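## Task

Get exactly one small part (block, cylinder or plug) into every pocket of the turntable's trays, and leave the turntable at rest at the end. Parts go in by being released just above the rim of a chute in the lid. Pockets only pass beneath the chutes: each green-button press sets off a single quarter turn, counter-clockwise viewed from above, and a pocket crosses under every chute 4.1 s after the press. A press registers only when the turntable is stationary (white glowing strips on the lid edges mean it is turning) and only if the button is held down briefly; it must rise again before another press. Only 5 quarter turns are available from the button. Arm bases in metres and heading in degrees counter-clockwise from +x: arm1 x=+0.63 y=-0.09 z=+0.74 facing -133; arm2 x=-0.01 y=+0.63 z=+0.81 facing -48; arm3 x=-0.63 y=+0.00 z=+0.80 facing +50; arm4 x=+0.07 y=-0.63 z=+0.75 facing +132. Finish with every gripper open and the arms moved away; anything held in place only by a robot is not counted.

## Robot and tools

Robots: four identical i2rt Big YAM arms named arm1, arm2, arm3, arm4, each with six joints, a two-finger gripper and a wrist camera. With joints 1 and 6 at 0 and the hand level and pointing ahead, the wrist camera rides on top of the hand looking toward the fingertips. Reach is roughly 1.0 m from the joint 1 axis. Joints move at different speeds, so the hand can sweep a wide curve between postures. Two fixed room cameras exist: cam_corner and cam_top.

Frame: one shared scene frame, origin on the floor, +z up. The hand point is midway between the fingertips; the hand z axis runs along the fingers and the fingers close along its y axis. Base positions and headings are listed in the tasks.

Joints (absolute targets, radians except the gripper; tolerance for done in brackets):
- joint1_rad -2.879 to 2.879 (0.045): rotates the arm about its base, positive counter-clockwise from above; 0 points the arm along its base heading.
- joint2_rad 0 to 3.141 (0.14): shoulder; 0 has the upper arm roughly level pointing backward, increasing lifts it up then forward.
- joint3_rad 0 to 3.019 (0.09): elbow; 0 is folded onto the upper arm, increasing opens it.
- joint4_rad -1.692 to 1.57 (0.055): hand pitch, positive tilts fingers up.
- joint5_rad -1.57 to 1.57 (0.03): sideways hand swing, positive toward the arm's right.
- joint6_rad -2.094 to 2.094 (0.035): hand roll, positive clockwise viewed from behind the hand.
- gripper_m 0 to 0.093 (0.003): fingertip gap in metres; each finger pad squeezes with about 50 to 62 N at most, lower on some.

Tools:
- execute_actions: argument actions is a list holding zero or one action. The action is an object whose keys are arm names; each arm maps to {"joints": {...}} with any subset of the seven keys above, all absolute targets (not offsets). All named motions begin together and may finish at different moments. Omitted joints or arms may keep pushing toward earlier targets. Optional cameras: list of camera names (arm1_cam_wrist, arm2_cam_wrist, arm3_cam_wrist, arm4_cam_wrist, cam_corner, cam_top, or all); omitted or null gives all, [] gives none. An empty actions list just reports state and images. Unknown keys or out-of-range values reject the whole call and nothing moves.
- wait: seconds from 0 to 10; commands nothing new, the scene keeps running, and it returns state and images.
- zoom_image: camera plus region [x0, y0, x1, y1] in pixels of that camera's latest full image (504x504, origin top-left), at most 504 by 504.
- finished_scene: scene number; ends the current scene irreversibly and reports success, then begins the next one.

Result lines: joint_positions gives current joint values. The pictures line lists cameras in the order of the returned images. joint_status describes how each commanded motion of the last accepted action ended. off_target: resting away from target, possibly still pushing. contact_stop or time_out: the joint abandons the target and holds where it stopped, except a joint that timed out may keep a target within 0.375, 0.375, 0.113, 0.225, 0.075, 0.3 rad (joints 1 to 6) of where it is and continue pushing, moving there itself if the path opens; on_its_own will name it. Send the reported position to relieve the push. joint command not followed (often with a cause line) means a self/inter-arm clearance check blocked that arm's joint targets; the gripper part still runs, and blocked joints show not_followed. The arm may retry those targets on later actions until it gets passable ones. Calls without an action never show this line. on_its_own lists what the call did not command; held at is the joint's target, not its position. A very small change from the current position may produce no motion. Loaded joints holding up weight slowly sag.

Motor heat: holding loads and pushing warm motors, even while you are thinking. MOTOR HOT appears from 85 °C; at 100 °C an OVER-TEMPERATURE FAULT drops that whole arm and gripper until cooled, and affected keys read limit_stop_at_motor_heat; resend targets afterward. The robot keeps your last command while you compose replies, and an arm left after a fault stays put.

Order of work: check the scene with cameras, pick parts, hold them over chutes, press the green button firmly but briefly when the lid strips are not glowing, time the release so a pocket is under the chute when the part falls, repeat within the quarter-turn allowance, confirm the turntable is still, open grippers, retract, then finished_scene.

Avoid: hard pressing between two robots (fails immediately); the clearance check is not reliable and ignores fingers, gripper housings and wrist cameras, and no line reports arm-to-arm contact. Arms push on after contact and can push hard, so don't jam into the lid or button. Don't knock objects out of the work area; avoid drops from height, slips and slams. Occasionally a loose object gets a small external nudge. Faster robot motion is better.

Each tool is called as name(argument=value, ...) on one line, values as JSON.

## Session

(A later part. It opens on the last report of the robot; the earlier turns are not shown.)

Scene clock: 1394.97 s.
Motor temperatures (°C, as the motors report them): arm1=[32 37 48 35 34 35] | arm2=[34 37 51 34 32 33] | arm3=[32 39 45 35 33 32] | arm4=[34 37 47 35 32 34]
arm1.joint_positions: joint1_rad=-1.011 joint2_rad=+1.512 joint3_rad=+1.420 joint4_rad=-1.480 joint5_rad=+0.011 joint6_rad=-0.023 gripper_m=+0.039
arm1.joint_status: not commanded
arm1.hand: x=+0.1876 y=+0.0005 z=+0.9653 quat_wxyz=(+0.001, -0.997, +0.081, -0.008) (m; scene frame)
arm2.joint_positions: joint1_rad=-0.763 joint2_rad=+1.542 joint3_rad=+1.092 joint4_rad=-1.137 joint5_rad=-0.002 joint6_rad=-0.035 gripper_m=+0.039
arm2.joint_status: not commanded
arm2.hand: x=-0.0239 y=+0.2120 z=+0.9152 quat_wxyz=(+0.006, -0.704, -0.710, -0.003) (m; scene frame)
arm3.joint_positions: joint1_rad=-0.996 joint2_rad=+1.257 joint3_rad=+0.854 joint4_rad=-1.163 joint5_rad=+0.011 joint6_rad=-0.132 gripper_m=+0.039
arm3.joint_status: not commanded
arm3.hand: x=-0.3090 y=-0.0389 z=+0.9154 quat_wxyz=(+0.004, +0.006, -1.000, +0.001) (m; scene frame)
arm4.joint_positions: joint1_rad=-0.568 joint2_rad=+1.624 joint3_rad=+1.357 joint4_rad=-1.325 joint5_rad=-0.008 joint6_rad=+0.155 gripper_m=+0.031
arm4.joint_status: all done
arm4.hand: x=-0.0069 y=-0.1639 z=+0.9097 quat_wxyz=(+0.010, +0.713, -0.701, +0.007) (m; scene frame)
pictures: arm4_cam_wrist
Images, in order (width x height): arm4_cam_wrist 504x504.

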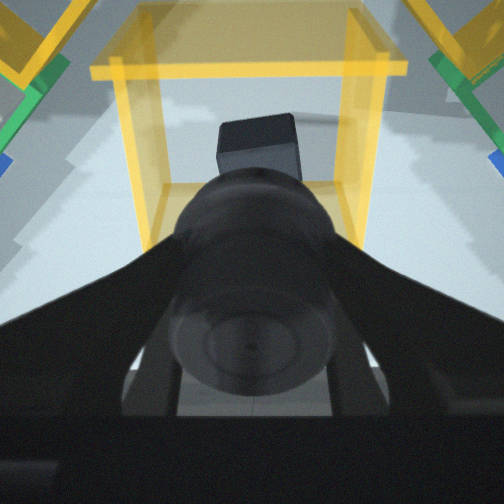

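execute_actions(actions=[{"arm1":{"joints":{"joint2_rad":1.65}}}], cameras=[])

execute_actions(actions=[{"arm1":{"joints":{"joint1_rad":-1.133,"joint2_rad":1.16,"joint4_rad":-1.345}}}], cameras=[])

execute_actions(actions=[{"arm1":{"joints":{"joint3_rad":0.95}}}], cameras=[])

wait(seconds=0.68)

execute_actions(actions=[{"arm2":{"joints":{"gripper_m":0.093}},"arm3":{"joints":{"gripper_m":0.093}},"arm4":{"joints":{"gripper_m":0.093}}}], cameras=["cam_top"])

wait(seconds=1.0)

Scene clock: 1405.23 s.
Motor temperatures (°C, as the motors report them): arm1=[32 37 48 35 34 35] | arm2=[34 37 51 34 32 33] | arm3=[32 39 45 35 33 32] | arm4=[34 38 47 35 32 34]
arm1.joint_positions: joint1_rad=-1.011 joint2_rad=+1.611 joint3_rad=+1.427 joint4_rad=-1.482 joint5_rad=+0.012 joint6_rad=-0.021 gripper_m=+0.039
arm1.joint_status: all done
arm1.hand: x=+0.1787 y=+0.0019 z=+0.9249 quat_wxyz=(-0.004, -0.995, +0.081, -0.055) (m; scene frame)
arm2.joint_positions: joint1_rad=-0.763 joint2_rad=+1.542 joint3_rad=+1.092 joint4_rad=-1.137 joint5_rad=-0.002 joint6_rad=-0.035 gripper_m=+0.039
arm2.joint_status: not commanded
arm2.hand: x=-0.0239 y=+0.2120 z=+0.9152 quat_wxyz=(+0.006, -0.704, -0.710, -0.003) (m; scene frame)
arm3.joint_positions: joint1_rad=-0.996 joint2_rad=+1.257 joint3_rad=+0.854 joint4_rad=-1.163 joint5_rad=+0.011 joint6_rad=-0.132 gripper_m=+0.039
arm3.joint_status: not commanded
arm3.hand: x=-0.3090 y=-0.0389 z=+0.9154 quat_wxyz=(+0.004, +0.006, -1.000, +0.001) (m; scene frame)
arm4.joint_positions: joint1_rad=-0.568 joint2_rad=+1.624 joint3_rad=+1.357 joint4_rad=-1.325 joint5_rad=-0.008 joint6_rad=+0.155 gripper_m=+0.031
arm4.joint_status: not commanded
arm4.hand: x=-0.0069 y=-0.1639 z=+0.9097 quat_wxyz=(+0.010, +0.713, -0.701, +0.007) (m; scene frame)
pictures: none
No camera images: the call's "cameras" was empty. Leave "cameras" out to get every camera's image.

Scene clock: 1406.83 s.
Motor temperatures (°C, as the motors report them): arm1=[32 37 48 35 34 35] | arm2=[34 37 51 34 32 33] | arm3=[32 38 45 35 33 32] | arm4=[34 38 47 35 32 34]
arm1.joint_positions: joint1_rad=-1.141 joint2_rad=+1.161 joint3_rad=+1.425 joint4_rad=-1.359 joint5_rad=+0.011 joint6_rad=-0.021 gripper_m=+0.039
arm1.joint_status: all done
arm1.hand: x=+0.2313 y=+0.0480 z=+1.1196 quat_wxyz=(+0.041, -0.963, +0.144, +0.224) (m; scene frame)
arm2.joint_positions: joint1_rad=-0.763 joint2_rad=+1.542 joint3_rad=+1.092 joint4_rad=-1.137 joint5_rad=-0.002 joint6_rad=-0.035 gripper_m=+0.039
arm2.joint_status: not commanded
arm2.hand: x=-0.0239 y=+0.2120 z=+0.9152 quat_wxyz=(+0.006, -0.704, -0.710, -0.003) (m; scene frame)
arm3.joint_positions: joint1_rad=-0.996 joint2_rad=+1.257 joint3_rad=+0.854 joint4_rad=-1.163 joint5_rad=+0.011 joint6_rad=-0.132 gripper_m=+0.039
arm3.joint_status: not commanded
arm3.hand: x=-0.3090 y=-0.0389 z=+0.9154 quat_wxyz=(+0.004, +0.006, -1.000, +0.001) (m; scene frame)
arm4.joint_positions: joint1_rad=-0.568 joint2_rad=+1.624 joint3_rad=+1.357 joint4_rad=-1.325 joint5_rad=-0.008 joint6_rad=+0.155 gripper_m=+0.031
arm4.joint_status: not commanded
arm4.hand: x=-0.0069 y=-0.1639 z=+0.9097 quat_wxyz=(+0.010, +0.713, -0.701, +0.007) (m; scene frame)
pictures: none
No camera images: the call's "cameras" was empty. Leave "cameras" out to get every camera's image.

Scene clock: 1408.00 s.
Motor temperatures (°C, as the motors report them): arm1=[32 37 48 35 34 35] | arm2=[34 37 51 34 32 33] | arm3=[32 38 45 35 33 32] | arm4=[34 38 47 35 32 34]
arm1.joint_positions: joint1_rad=-1.141 joint2_rad=+1.158 joint3_rad=+0.952 joint4_rad=-1.355 joint5_rad=+0.011 joint6_rad=-0.021 gripper_m=+0.039
arm1.joint_status: all done
arm1.hand: x=+0.3349 y=+0.0132 z=+0.9163 quat_wxyz=(+0.002, -0.989, +0.146, -0.004) (m; scene frame)
arm2.joint_positions: joint1_rad=-0.763 joint2_rad=+1.542 joint3_rad=+1.092 joint4_rad=-1.137 joint5_rad=-0.002 joint6_rad=-0.035 gripper_m=+0.039
arm2.joint_status: not commanded
arm2.hand: x=-0.0239 y=+0.2120 z=+0.9152 quat_wxyz=(+0.006, -0.704, -0.710, -0.003) (m; scene frame)
arm3.joint_positions: joint1_rad=-0.996 joint2_rad=+1.257 joint3_rad=+0.854 joint4_rad=-1.163 joint5_rad=+0.011 joint6_rad=-0.132 gripper_m=+0.039
arm3.joint_status: not commanded
arm3.hand: x=-0.3090 y=-0.0389 z=+0.9154 quat_wxyz=(+0.004, +0.006, -1.000, +0.001) (m; scene frame)
arm4.joint_positions: joint1_rad=-0.568 joint2_rad=+1.624 joint3_rad=+1.357 joint4_rad=-1.325 joint5_rad=-0.008 joint6_rad=+0.155 gripper_m=+0.031
arm4.joint_status: not commanded
arm4.hand: x=-0.0069 y=-0.1639 z=+0.9097 quat_wxyz=(+0.010, +0.713, -0.701, +0.007) (m; scene frame)
pictures: none
No camera images: the call's "cameras" was empty. Leave "cameras" out to get every camera's image.

Scene clock: 1408.70 s.
Motor temperatures (°C, as the motors report them): arm1=[32 37 48 35 34 35] | arm2=[34 37 51 34 32 33] | arm3=[32 38 45 35 33 32] | arm4=[34 38 47 35 32 34]
arm1.joint_positions: joint1_rad=-1.141 joint2_rad=+1.158 joint3_rad=+0.952 joint4_rad=-1.355 joint5_rad=+0.011 joint6_rad=-0.021 gripper_m=+0.039
arm1.joint_status: all done
arm1.hand: x=+0.3349 y=+0.0132 z=+0.9163 quat_wxyz=(+0.002, -0.989, +0.146, -0.004) (m; scene frame)
arm2.joint_positions: joint1_rad=-0.763 joint2_rad=+1.542 joint3_rad=+1.092 joint4_rad=-1.137 joint5_rad=-0.002 joint6_rad=-0.035 gripper_m=+0.039
arm2.joint_status: not commanded
arm2.hand: x=-0.0239 y=+0.2120 z=+0.9152 quat_wxyz=(+0.006, -0.704, -0.710, -0.003) (m; scene frame)
arm3.joint_positions: joint1_rad=-0.996 joint2_rad=+1.257 joint3_rad=+0.854 joint4_rad=-1.163 joint5_rad=+0.011 joint6_rad=-0.132 gripper_m=+0.039
arm3.joint_status: not commanded
arm3.hand: x=-0.3090 y=-0.0389 z=+0.9154 quat_wxyz=(+0.004, +0.006, -1.000, +0.001) (m; scene frame)
arm4.joint_positions: joint1_rad=-0.568 joint2_rad=+1.624 joint3_rad=+1.357 joint4_rad=-1.325 joint5_rad=-0.008 joint6_rad=+0.155 gripper_m=+0.031
arm4.joint_status: not commanded
arm4.hand: x=-0.0069 y=-0.1639 z=+0.9097 quat_wxyz=(+0.010, +0.713, -0.701, +0.007) (m; scene frame)
wait: 0.70 s; at rest by 0.27 s
pictures: arm1_cam_wrist, arm2_cam_wrist, arm3_cam_wrist, arm4_cam_wrist, cam_corner, cam_top
Images, in order (width x height): arm1_cam_wrist 504x504, arm2_cam_wrist 504x504, arm3_cam_wrist 504x504, arm4_cam_wrist 504x504, cam_corner 504x504, cam_top 504x504.

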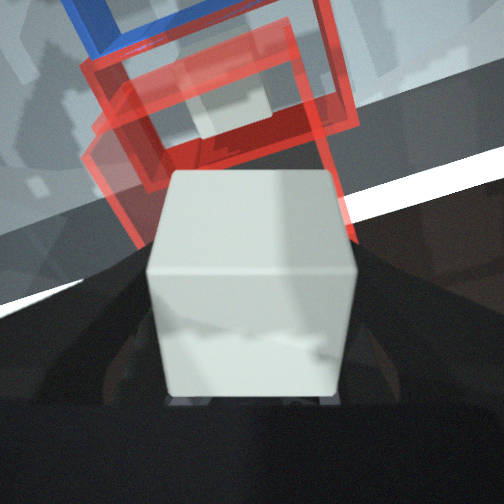

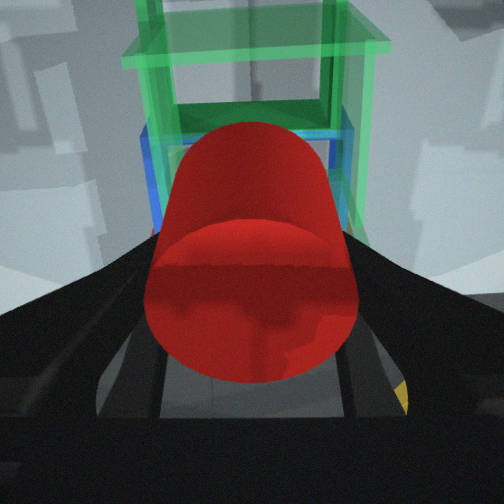

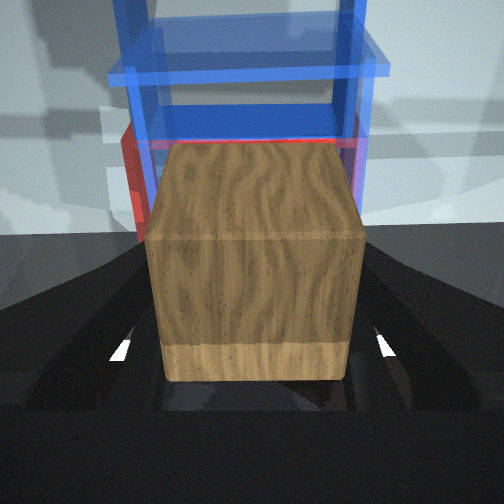

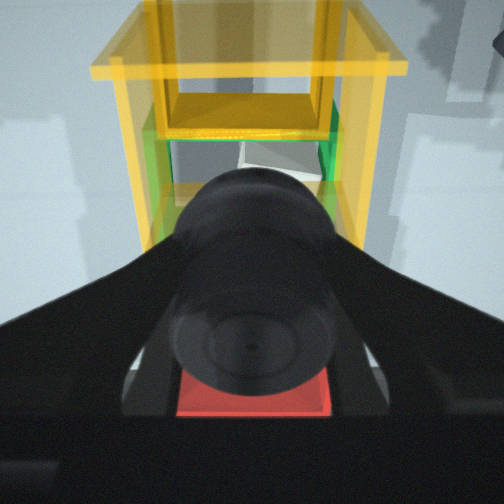

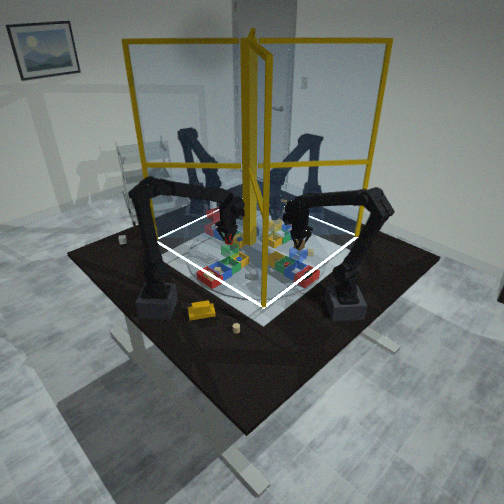

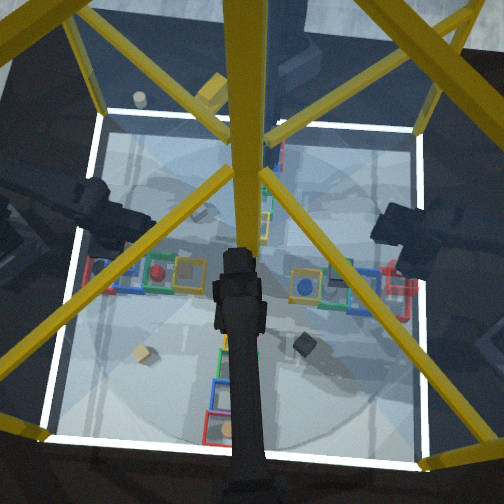

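Scene clock: 1409.37 s.
Motor temperatures (°C, as the motors report them): arm1=[32 37 48 35 34 35] | arm2=[34 37 51 34 32 33] | arm3=[32 38 45 35 33 32] | arm4=[34 38 47 35 32 34]
arm1.joint_positions: joint1_rad=-1.141 joint2_rad=+1.158 joint3_rad=+0.952 joint4_rad=-1.355 joint5_rad=+0.011 joint6_rad=-0.021 gripper_m=+0.039
arm1.joint_status: not commanded
arm1.hand: x=+0.3349 y=+0.0132 z=+0.9163 quat_wxyz=(+0.002, -0.989, +0.146, -0.004) (m; scene frame)
arm2.joint_positions: joint1_rad=-0.763 joint2_rad=+1.542 joint3_rad=+1.092 joint4_rad=-1.137 joint5_rad=-0.002 joint6_rad=-0.035 gripper_m=+0.093
arm2.joint_status: all done
arm2.hand: x=-0.0239 y=+0.2120 z=+0.9152 quat_wxyz=(+0.006, -0.704, -0.710, -0.003) (m; scene frame)
arm3.joint_positions: joint1_rad=-0.996 joint2_rad=+1.257 joint3_rad=+0.854 joint4_rad=-1.163 joint5_rad=+0.011 joint6_rad=-0.132 gripper_m=+0.093
arm3.joint_status: all done
arm3.hand: x=-0.3090 y=-0.0389 z=+0.9154 quat_wxyz=(+0.004, +0.006, -1.000, +0.001) (m; scene frame)
arm4.joint_positions: joint1_rad=-0.568 joint2_rad=+1.624 joint3_rad=+1.357 joint4_rad=-1.325 joint5_rad=-0.008 joint6_rad=+0.155 gripper_m=+0.093
arm4.joint_status: all done
arm4.hand: x=-0.0069 y=-0.1639 z=+0.9097 quat_wxyz=(+0.010, +0.713, -0.701, +0.007) (m; scene frame)
pictures: cam_top
Images, in order (width x height): cam_top 504x504.

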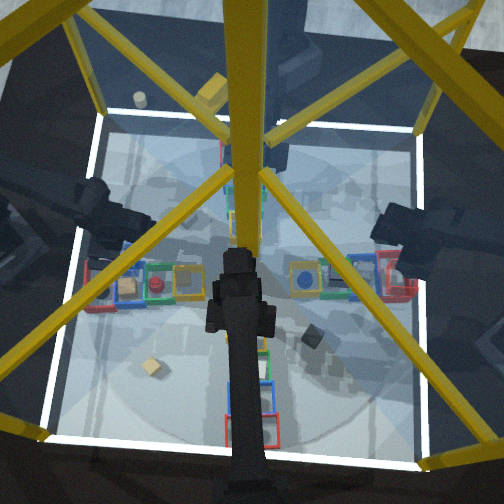

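Scene clock: 1410.37 s.
Motor temperatures (°C, as the motors report them): arm1=[32 37 48 35 34 35] | arm2=[34 37 51 34 32 33] | arm3=[32 38 45 35 33 32] | arm4=[34 38 47 35 32 34]
arm1.joint_positions: joint1_rad=-1.141 joint2_rad=+1.158 joint3_rad=+0.952 joint4_rad=-1.355 joint5_rad=+0.011 joint6_rad=-0.021 gripper_m=+0.039
arm1.joint_status: not commanded
arm1.hand: x=+0.3349 y=+0.0132 z=+0.9163 quat_wxyz=(+0.002, -0.989, +0.146, -0.004) (m; scene frame)
arm2.joint_positions: joint1_rad=-0.763 joint2_rad=+1.542 joint3_rad=+1.092 joint4_rad=-1.137 joint5_rad=-0.002 joint6_rad=-0.035 gripper_m=+0.093
arm2.joint_status: all done
arm2.hand: x=-0.0239 y=+0.2120 z=+0.9152 quat_wxyz=(+0.006, -0.704, -0.710, -0.003) (m; scene frame)
arm3.joint_positions: joint1_rad=-0.996 joint2_rad=+1.257 joint3_rad=+0.854 joint4_rad=-1.163 joint5_rad=+0.011 joint6_rad=-0.132 gripper_m=+0.093
arm3.joint_status: all done
arm3.hand: x=-0.3090 y=-0.0389 z=+0.9154 quat_wxyz=(+0.004, +0.006, -1.000, +0.001) (m; scene frame)
arm4.joint_positions: joint1_rad=-0.568 joint2_rad=+1.624 joint3_rad=+1.357 joint4_rad=-1.325 joint5_rad=-0.008 joint6_rad=+0.155 gripper_m=+0.093
arm4.joint_status: all done
arm4.hand: x=-0.0069 y=-0.1639 z=+0.9097 quat_wxyz=(+0.010, +0.713, -0.701, +0.007) (m; scene frame)
wait: 1.00 s; at rest by 0.27 s
pictures: arm1_cam_wrist, arm2_cam_wrist, arm3_cam_wrist, arm4_cam_wrist, cam_corner, cam_top
Images, in order (width x height): arm1_cam_wrist 504x504, arm2_cam_wrist 504x504, arm3_cam_wrist 504x504, arm4_cam_wrist 504x504, cam_corner 504x504, cam_top 504x504.

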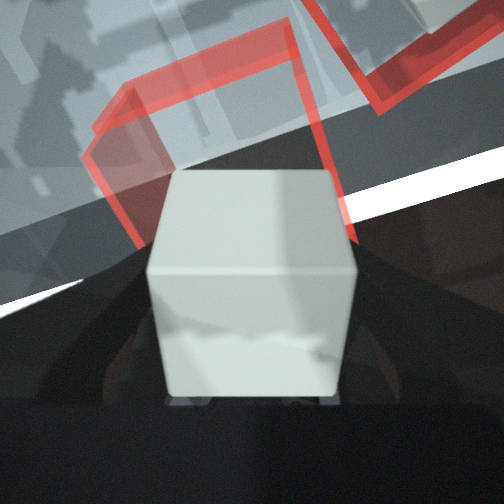

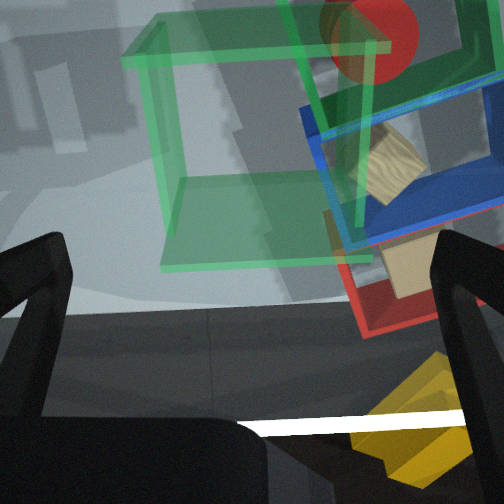

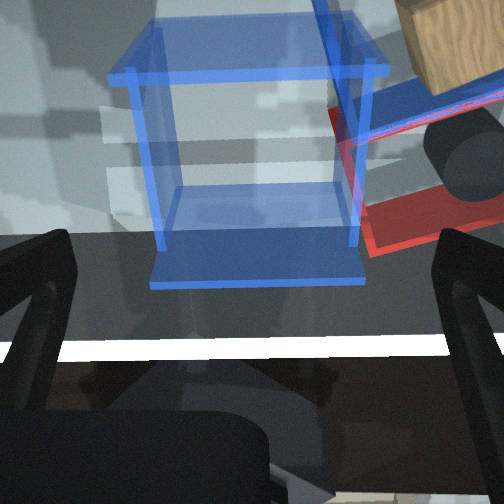

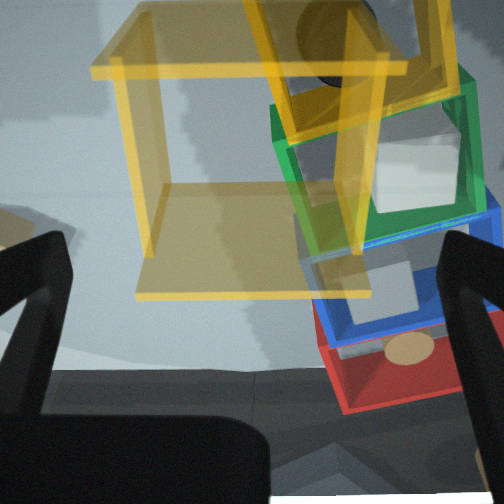

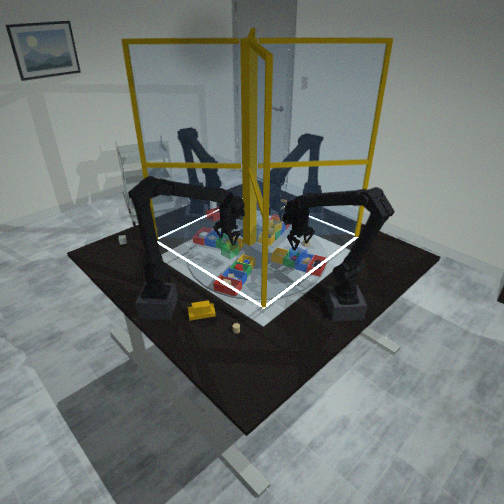

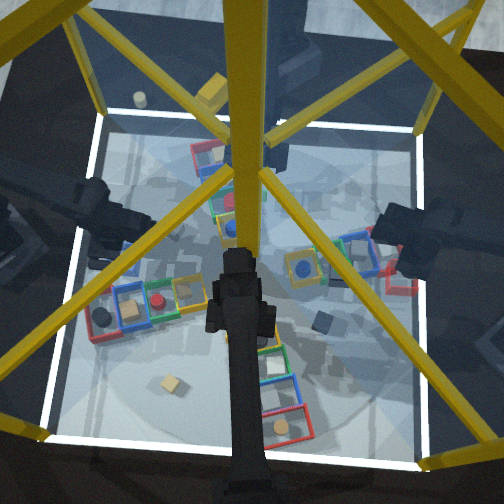

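execute_actions(actions=[{"arm1":{"joints":{"joint1_rad":0.414,"joint2_rad":0.85,"joint4_rad":-1.55}},"arm2":{"joints":{"joint2_rad":0.85,"joint4_rad":-1.6}},"arm3":{"joints":{"joint2_rad":0.85,"joint4_rad":-1.5}},"arm4":{"joints":{"joint2_rad":0.85,"joint4_rad":-1.65}}}], cameras=[])

execute_actions(actions=[{"arm1":{"joints":{"joint2_rad":1.555,"joint3_rad":0.79,"joint4_rad":-0.76}}}], cameras=["arm1_cam_wrist","cam_top","cam_corner"])

Scene clock: 1419.83 s.
Motor temperatures (°C, as the motors report them): arm1=[32 36 48 35 34 35] | arm2=[34 37 51 34 32 33] | arm3=[32 38 45 35 33 32] | arm4=[34 38 47 35 32 34]
arm1.joint_positions: joint1_rad=+0.410 joint2_rad=+0.846 joint3_rad=+0.952 joint4_rad=-1.535 joint5_rad=+0.009 joint6_rad=-0.020 gripper_m=+0.039
arm1.joint_status: all done
arm1.hand: x=+0.5471 y=-0.3062 z=+0.9979 quat_wxyz=(-0.045, -0.807, -0.585, +0.058) (m; scene frame)
arm2.joint_positions: joint1_rad=-0.763 joint2_rad=+0.843 joint3_rad=+1.092 joint4_rad=-1.590 joint5_rad=-0.002 joint6_rad=-0.035 gripper_m=+0.093
arm2.joint_status: all done
arm2.hand: x=-0.0177 y=+0.3850 z=+1.1285 quat_wxyz=(-0.078, -0.699, -0.705, +0.087) (m; scene frame)
arm3.joint_positions: joint1_rad=-0.996 joint2_rad=+0.840 joint3_rad=+0.854 joint4_rad=-1.484 joint5_rad=+0.011 joint6_rad=-0.132 gripper_m=+0.093
arm3.joint_status: all done
arm3.hand: x=-0.4030 y=-0.0285 z=+1.0192 quat_wxyz=(-0.043, +0.006, -0.999, +0.007) (m; scene frame)
arm4.joint_positions: joint1_rad=-0.568 joint2_rad=+0.846 joint3_rad=+1.357 joint4_rad=-1.647 joint5_rad=-0.008 joint6_rad=+0.155 gripper_m=+0.093
arm4.joint_status: all done
arm4.hand: x=+0.0300 y=-0.3751 z=+1.1743 quat_wxyz=(-0.122, +0.697, -0.684, -0.177) (m; scene frame)
pictures: none
No camera images: the call's "cameras" was empty. Leave "cameras" out to get every camera's image.

Scene clock: 1421.23 s.
Motor temperatures (°C, as the motors report them): arm1=[32 36 48 35 34 35] | arm2=[34 37 51 34 32 33] | arm3=[32 38 45 35 33 32] | arm4=[34 38 47 35 32 34]
arm1.joint_positions: joint1_rad=+0.410 joint2_rad=+1.549 joint3_rad=+0.797 joint4_rad=-0.777 joint5_rad=+0.009 joint6_rad=-0.020 gripper_m=+0.039
arm1.joint_status: all done
arm1.hand: x=+0.5064 y=-0.4357 z=+0.7465 quat_wxyz=(-0.016, -0.809, -0.587, +0.017) (m; scene frame)
arm2.joint_positions: joint1_rad=-0.763 joint2_rad=+0.843 joint3_rad=+1.092 joint4_rad=-1.590 joint5_rad=-0.002 joint6_rad=-0.035 gripper_m=+0.093
arm2.joint_status: not commanded
arm2.hand: x=-0.0177 y=+0.3850 z=+1.1285 quat_wxyz=(-0.078, -0.699, -0.705, +0.087) (m; scene frame)
arm3.joint_positions: joint1_rad=-0.996 joint2_rad=+0.840 joint3_rad=+0.854 joint4_rad=-1.484 joint5_rad=+0.011 joint6_rad=-0.132 gripper_m=+0.093
arm3.joint_status: not commanded
arm3.hand: x=-0.4030 y=-0.0285 z=+1.0192 quat_wxyz=(-0.043, +0.006, -0.999, +0.007) (m; scene frame)
arm4.joint_positions: joint1_rad=-0.568 joint2_rad=+0.846 joint3_rad=+1.357 joint4_rad=-1.647 joint5_rad=-0.008 joint6_rad=+0.155 gripper_m=+0.093
arm4.joint_status: not commanded
arm4.hand: x=+0.0300 y=-0.3751 z=+1.1743 quat_wxyz=(-0.122, +0.697, -0.684, -0.177) (m; scene frame)
pictures: arm1_cam_wrist, cam_corner, cam_top
Images, in order (width x height): arm1_cam_wrist 504x504, cam_corner 504x504, cam_top 504x504.

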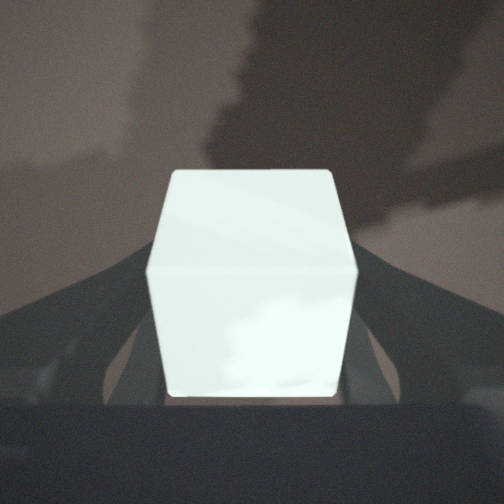

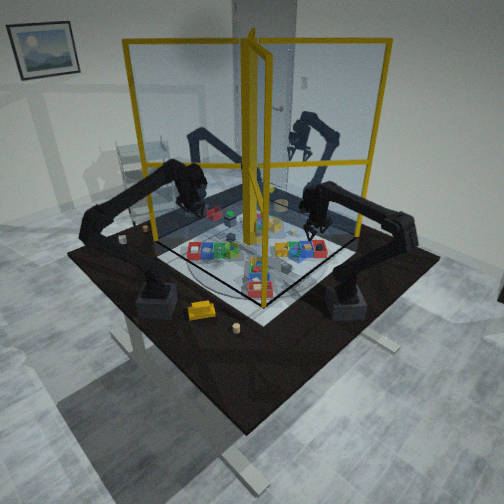

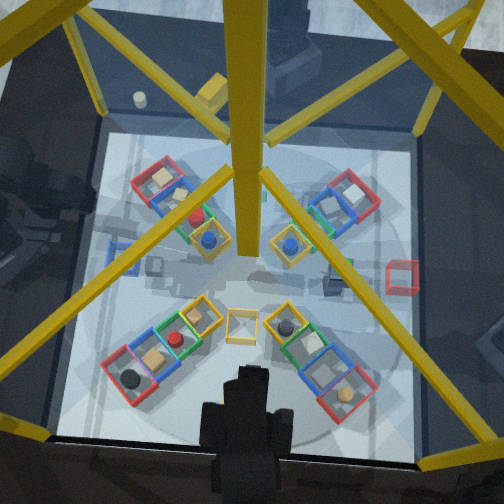

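execute_actions(actions=[{"arm1":{"joints":{"joint2_rad":1.583}}}], cameras=[])

execute_actions(actions=[{"arm1":{"joints":{"gripper_m":0.093}}}], cameras=[])

execute_actions(actions=[{"arm1":{"joints":{"joint2_rad":1.2,"joint4_rad":-1.15}}}])

Scene clock: 1426.67 s.
Motor temperatures (°C, as the motors report them): arm1=[32 36 47 35 34 35] | arm2=[34 37 51 34 32 33] | arm3=[32 38 45 35 33 32] | arm4=[34 37 47 36 32 34]
arm1.joint_positions: joint1_rad=+0.410 joint2_rad=+1.565 joint3_rad=+0.797 joint4_rad=-0.777 joint5_rad=+0.009 joint6_rad=-0.020 gripper_m=+0.039
arm1.joint_status: all done
arm1.hand: x=+0.5071 y=-0.4339 z=+0.7411 quat_wxyz=(-0.012, -0.809, -0.588, +0.011) (m; scene frame)
arm2.joint_positions: joint1_rad=-0.763 joint2_rad=+0.843 joint3_rad=+1.092 joint4_rad=-1.590 joint5_rad=-0.002 joint6_rad=-0.035 gripper_m=+0.093
arm2.joint_status: not commanded
arm2.hand: x=-0.0177 y=+0.3850 z=+1.1285 quat_wxyz=(-0.078, -0.699, -0.705, +0.087) (m; scene frame)
arm3.joint_positions: joint1_rad=-0.996 joint2_rad=+0.840 joint3_rad=+0.854 joint4_rad=-1.484 joint5_rad=+0.011 joint6_rad=-0.132 gripper_m=+0.093
arm3.joint_status: not commanded
arm3.hand: x=-0.4030 y=-0.0285 z=+1.0192 quat_wxyz=(-0.043, +0.006, -0.999, +0.007) (m; scene frame)
arm4.joint_positions: joint1_rad=-0.568 joint2_rad=+0.846 joint3_rad=+1.357 joint4_rad=-1.647 joint5_rad=-0.008 joint6_rad=+0.155 gripper_m=+0.093
arm4.joint_status: not commanded
arm4.hand: x=+0.0300 y=-0.3751 z=+1.1743 quat_wxyz=(-0.122, +0.697, -0.684, -0.177) (m; scene frame)
pictures: none
No camera images: the call's "cameras" was empty. Leave "cameras" out to get every camera's image.

Scene clock: 1427.30 s.
Motor temperatures (°C, as the motors report them): arm1=[32 36 47 35 34 35] | arm2=[34 37 51 34 32 33] | arm3=[32 38 45 35 33 32] | arm4=[34 37 47 36 32 34]
arm1.joint_positions: joint1_rad=+0.410 joint2_rad=+1.565 joint3_rad=+0.797 joint4_rad=-0.777 joint5_rad=+0.009 joint6_rad=-0.020 gripper_m=+0.093
arm1.joint_status: all done
arm1.hand: x=+0.5071 y=-0.4339 z=+0.7411 quat_wxyz=(-0.012, -0.809, -0.588, +0.011) (m; scene frame)
arm2.joint_positions: joint1_rad=-0.763 joint2_rad=+0.843 joint3_rad=+1.092 joint4_rad=-1.590 joint5_rad=-0.002 joint6_rad=-0.035 gripper_m=+0.093
arm2.joint_status: not commanded
arm2.hand: x=-0.0177 y=+0.3850 z=+1.1285 quat_wxyz=(-0.078, -0.699, -0.705, +0.087) (m; scene frame)
arm3.joint_positions: joint1_rad=-0.996 joint2_rad=+0.840 joint3_rad=+0.854 joint4_rad=-1.484 joint5_rad=+0.011 joint6_rad=-0.132 gripper_m=+0.093
arm3.joint_status: not commanded
arm3.hand: x=-0.4030 y=-0.0285 z=+1.0192 quat_wxyz=(-0.043, +0.006, -0.999, +0.007) (m; scene frame)
arm4.joint_positions: joint1_rad=-0.568 joint2_rad=+0.846 joint3_rad=+1.357 joint4_rad=-1.647 joint5_rad=-0.008 joint6_rad=+0.155 gripper_m=+0.093
arm4.joint_status: not commanded
arm4.hand: x=+0.0300 y=-0.3751 z=+1.1743 quat_wxyz=(-0.122, +0.697, -0.684, -0.177) (m; scene frame)
pictures: none
No camera images: the call's "cameras" was empty. Leave "cameras" out to get every camera's image.

Scene clock: 1428.40 s.
Motor temperatures (°C, as the motors report them): arm1=[32 36 47 35 34 35] | arm2=[34 37 51 34 32 33] | arm3=[32 38 45 35 33 32] | arm4=[34 37 47 36 32 34]
arm1.joint_positions: joint1_rad=+0.410 joint2_rad=+1.182 joint3_rad=+0.797 joint4_rad=-1.135 joint5_rad=+0.009 joint6_rad=-0.020 gripper_m=+0.093
arm1.joint_status: all done
arm1.hand: x=+0.5256 y=-0.3749 z=+0.8596 quat_wxyz=(-0.019, -0.809, -0.587, +0.021) (m; scene frame)
arm2.joint_positions: joint1_rad=-0.763 joint2_rad=+0.843 joint3_rad=+1.092 joint4_rad=-1.590 joint5_rad=-0.002 joint6_rad=-0.035 gripper_m=+0.093
arm2.joint_status: not commanded
arm2.hand: x=-0.0177 y=+0.3850 z=+1.1285 quat_wxyz=(-0.078, -0.699, -0.705, +0.087) (m; scene frame)
arm3.joint_positions: joint1_rad=-0.996 joint2_rad=+0.840 joint3_rad=+0.854 joint4_rad=-1.484 joint5_rad=+0.011 joint6_rad=-0.132 gripper_m=+0.093
arm3.joint_status: not commanded
arm3.hand: x=-0.4030 y=-0.0285 z=+1.0192 quat_wxyz=(-0.043, +0.006, -0.999, +0.007) (m; scene frame)
arm4.joint_positions: joint1_rad=-0.568 joint2_rad=+0.846 joint3_rad=+1.357 joint4_rad=-1.647 joint5_rad=-0.008 joint6_rad=+0.155 gripper_m=+0.093
arm4.joint_status: not commanded
arm4.hand: x=+0.0300 y=-0.3751 z=+1.1743 quat_wxyz=(-0.122, +0.697, -0.684, -0.177) (m; scene frame)
pictures: arm1_cam_wrist, arm2_cam_wrist, arm3_cam_wrist, arm4_cam_wrist, cam_corner, cam_top
Images, in order (width x height): arm1_cam_wrist 504x504, arm2_cam_wrist 504x504, arm3_cam_wrist 504x504, arm4_cam_wrist 504x504, cam_corner 504x504, cam_top 504x504.

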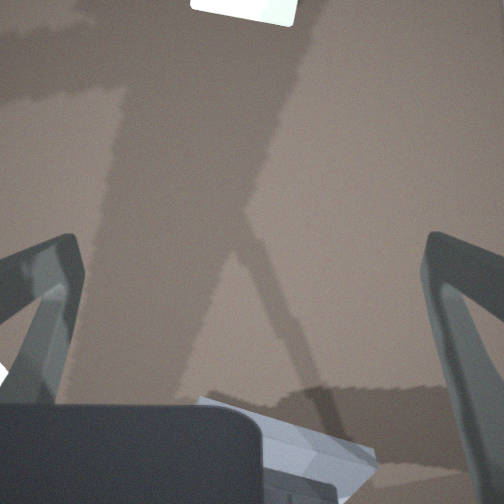

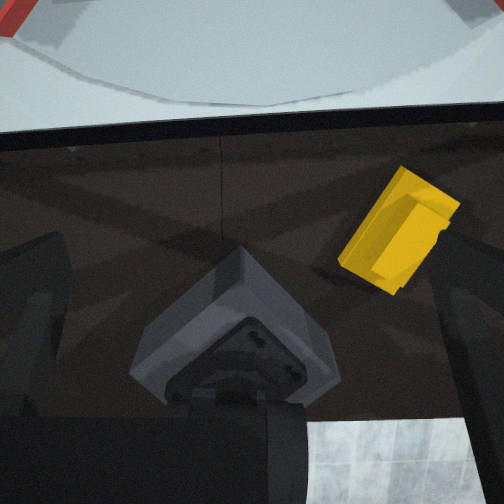

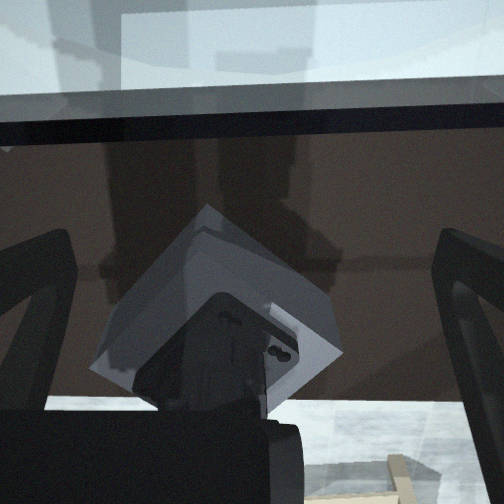

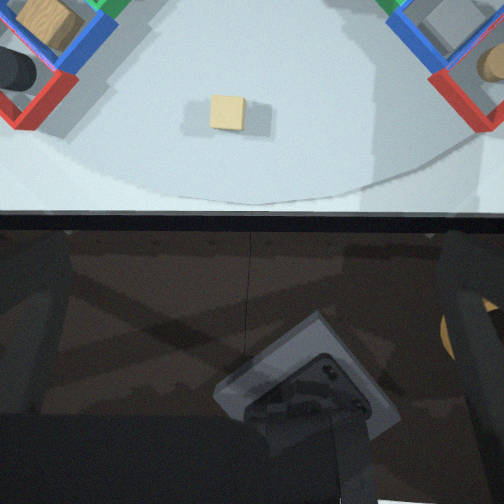

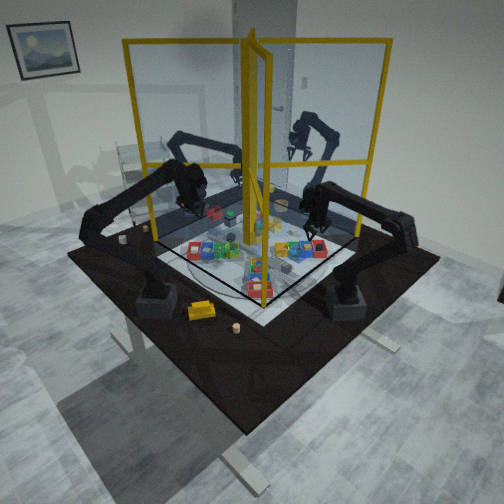

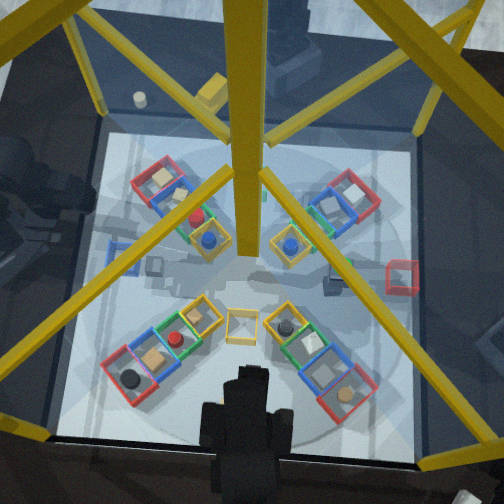

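finished_scene(scene=1)

The scene is finished: the task was done.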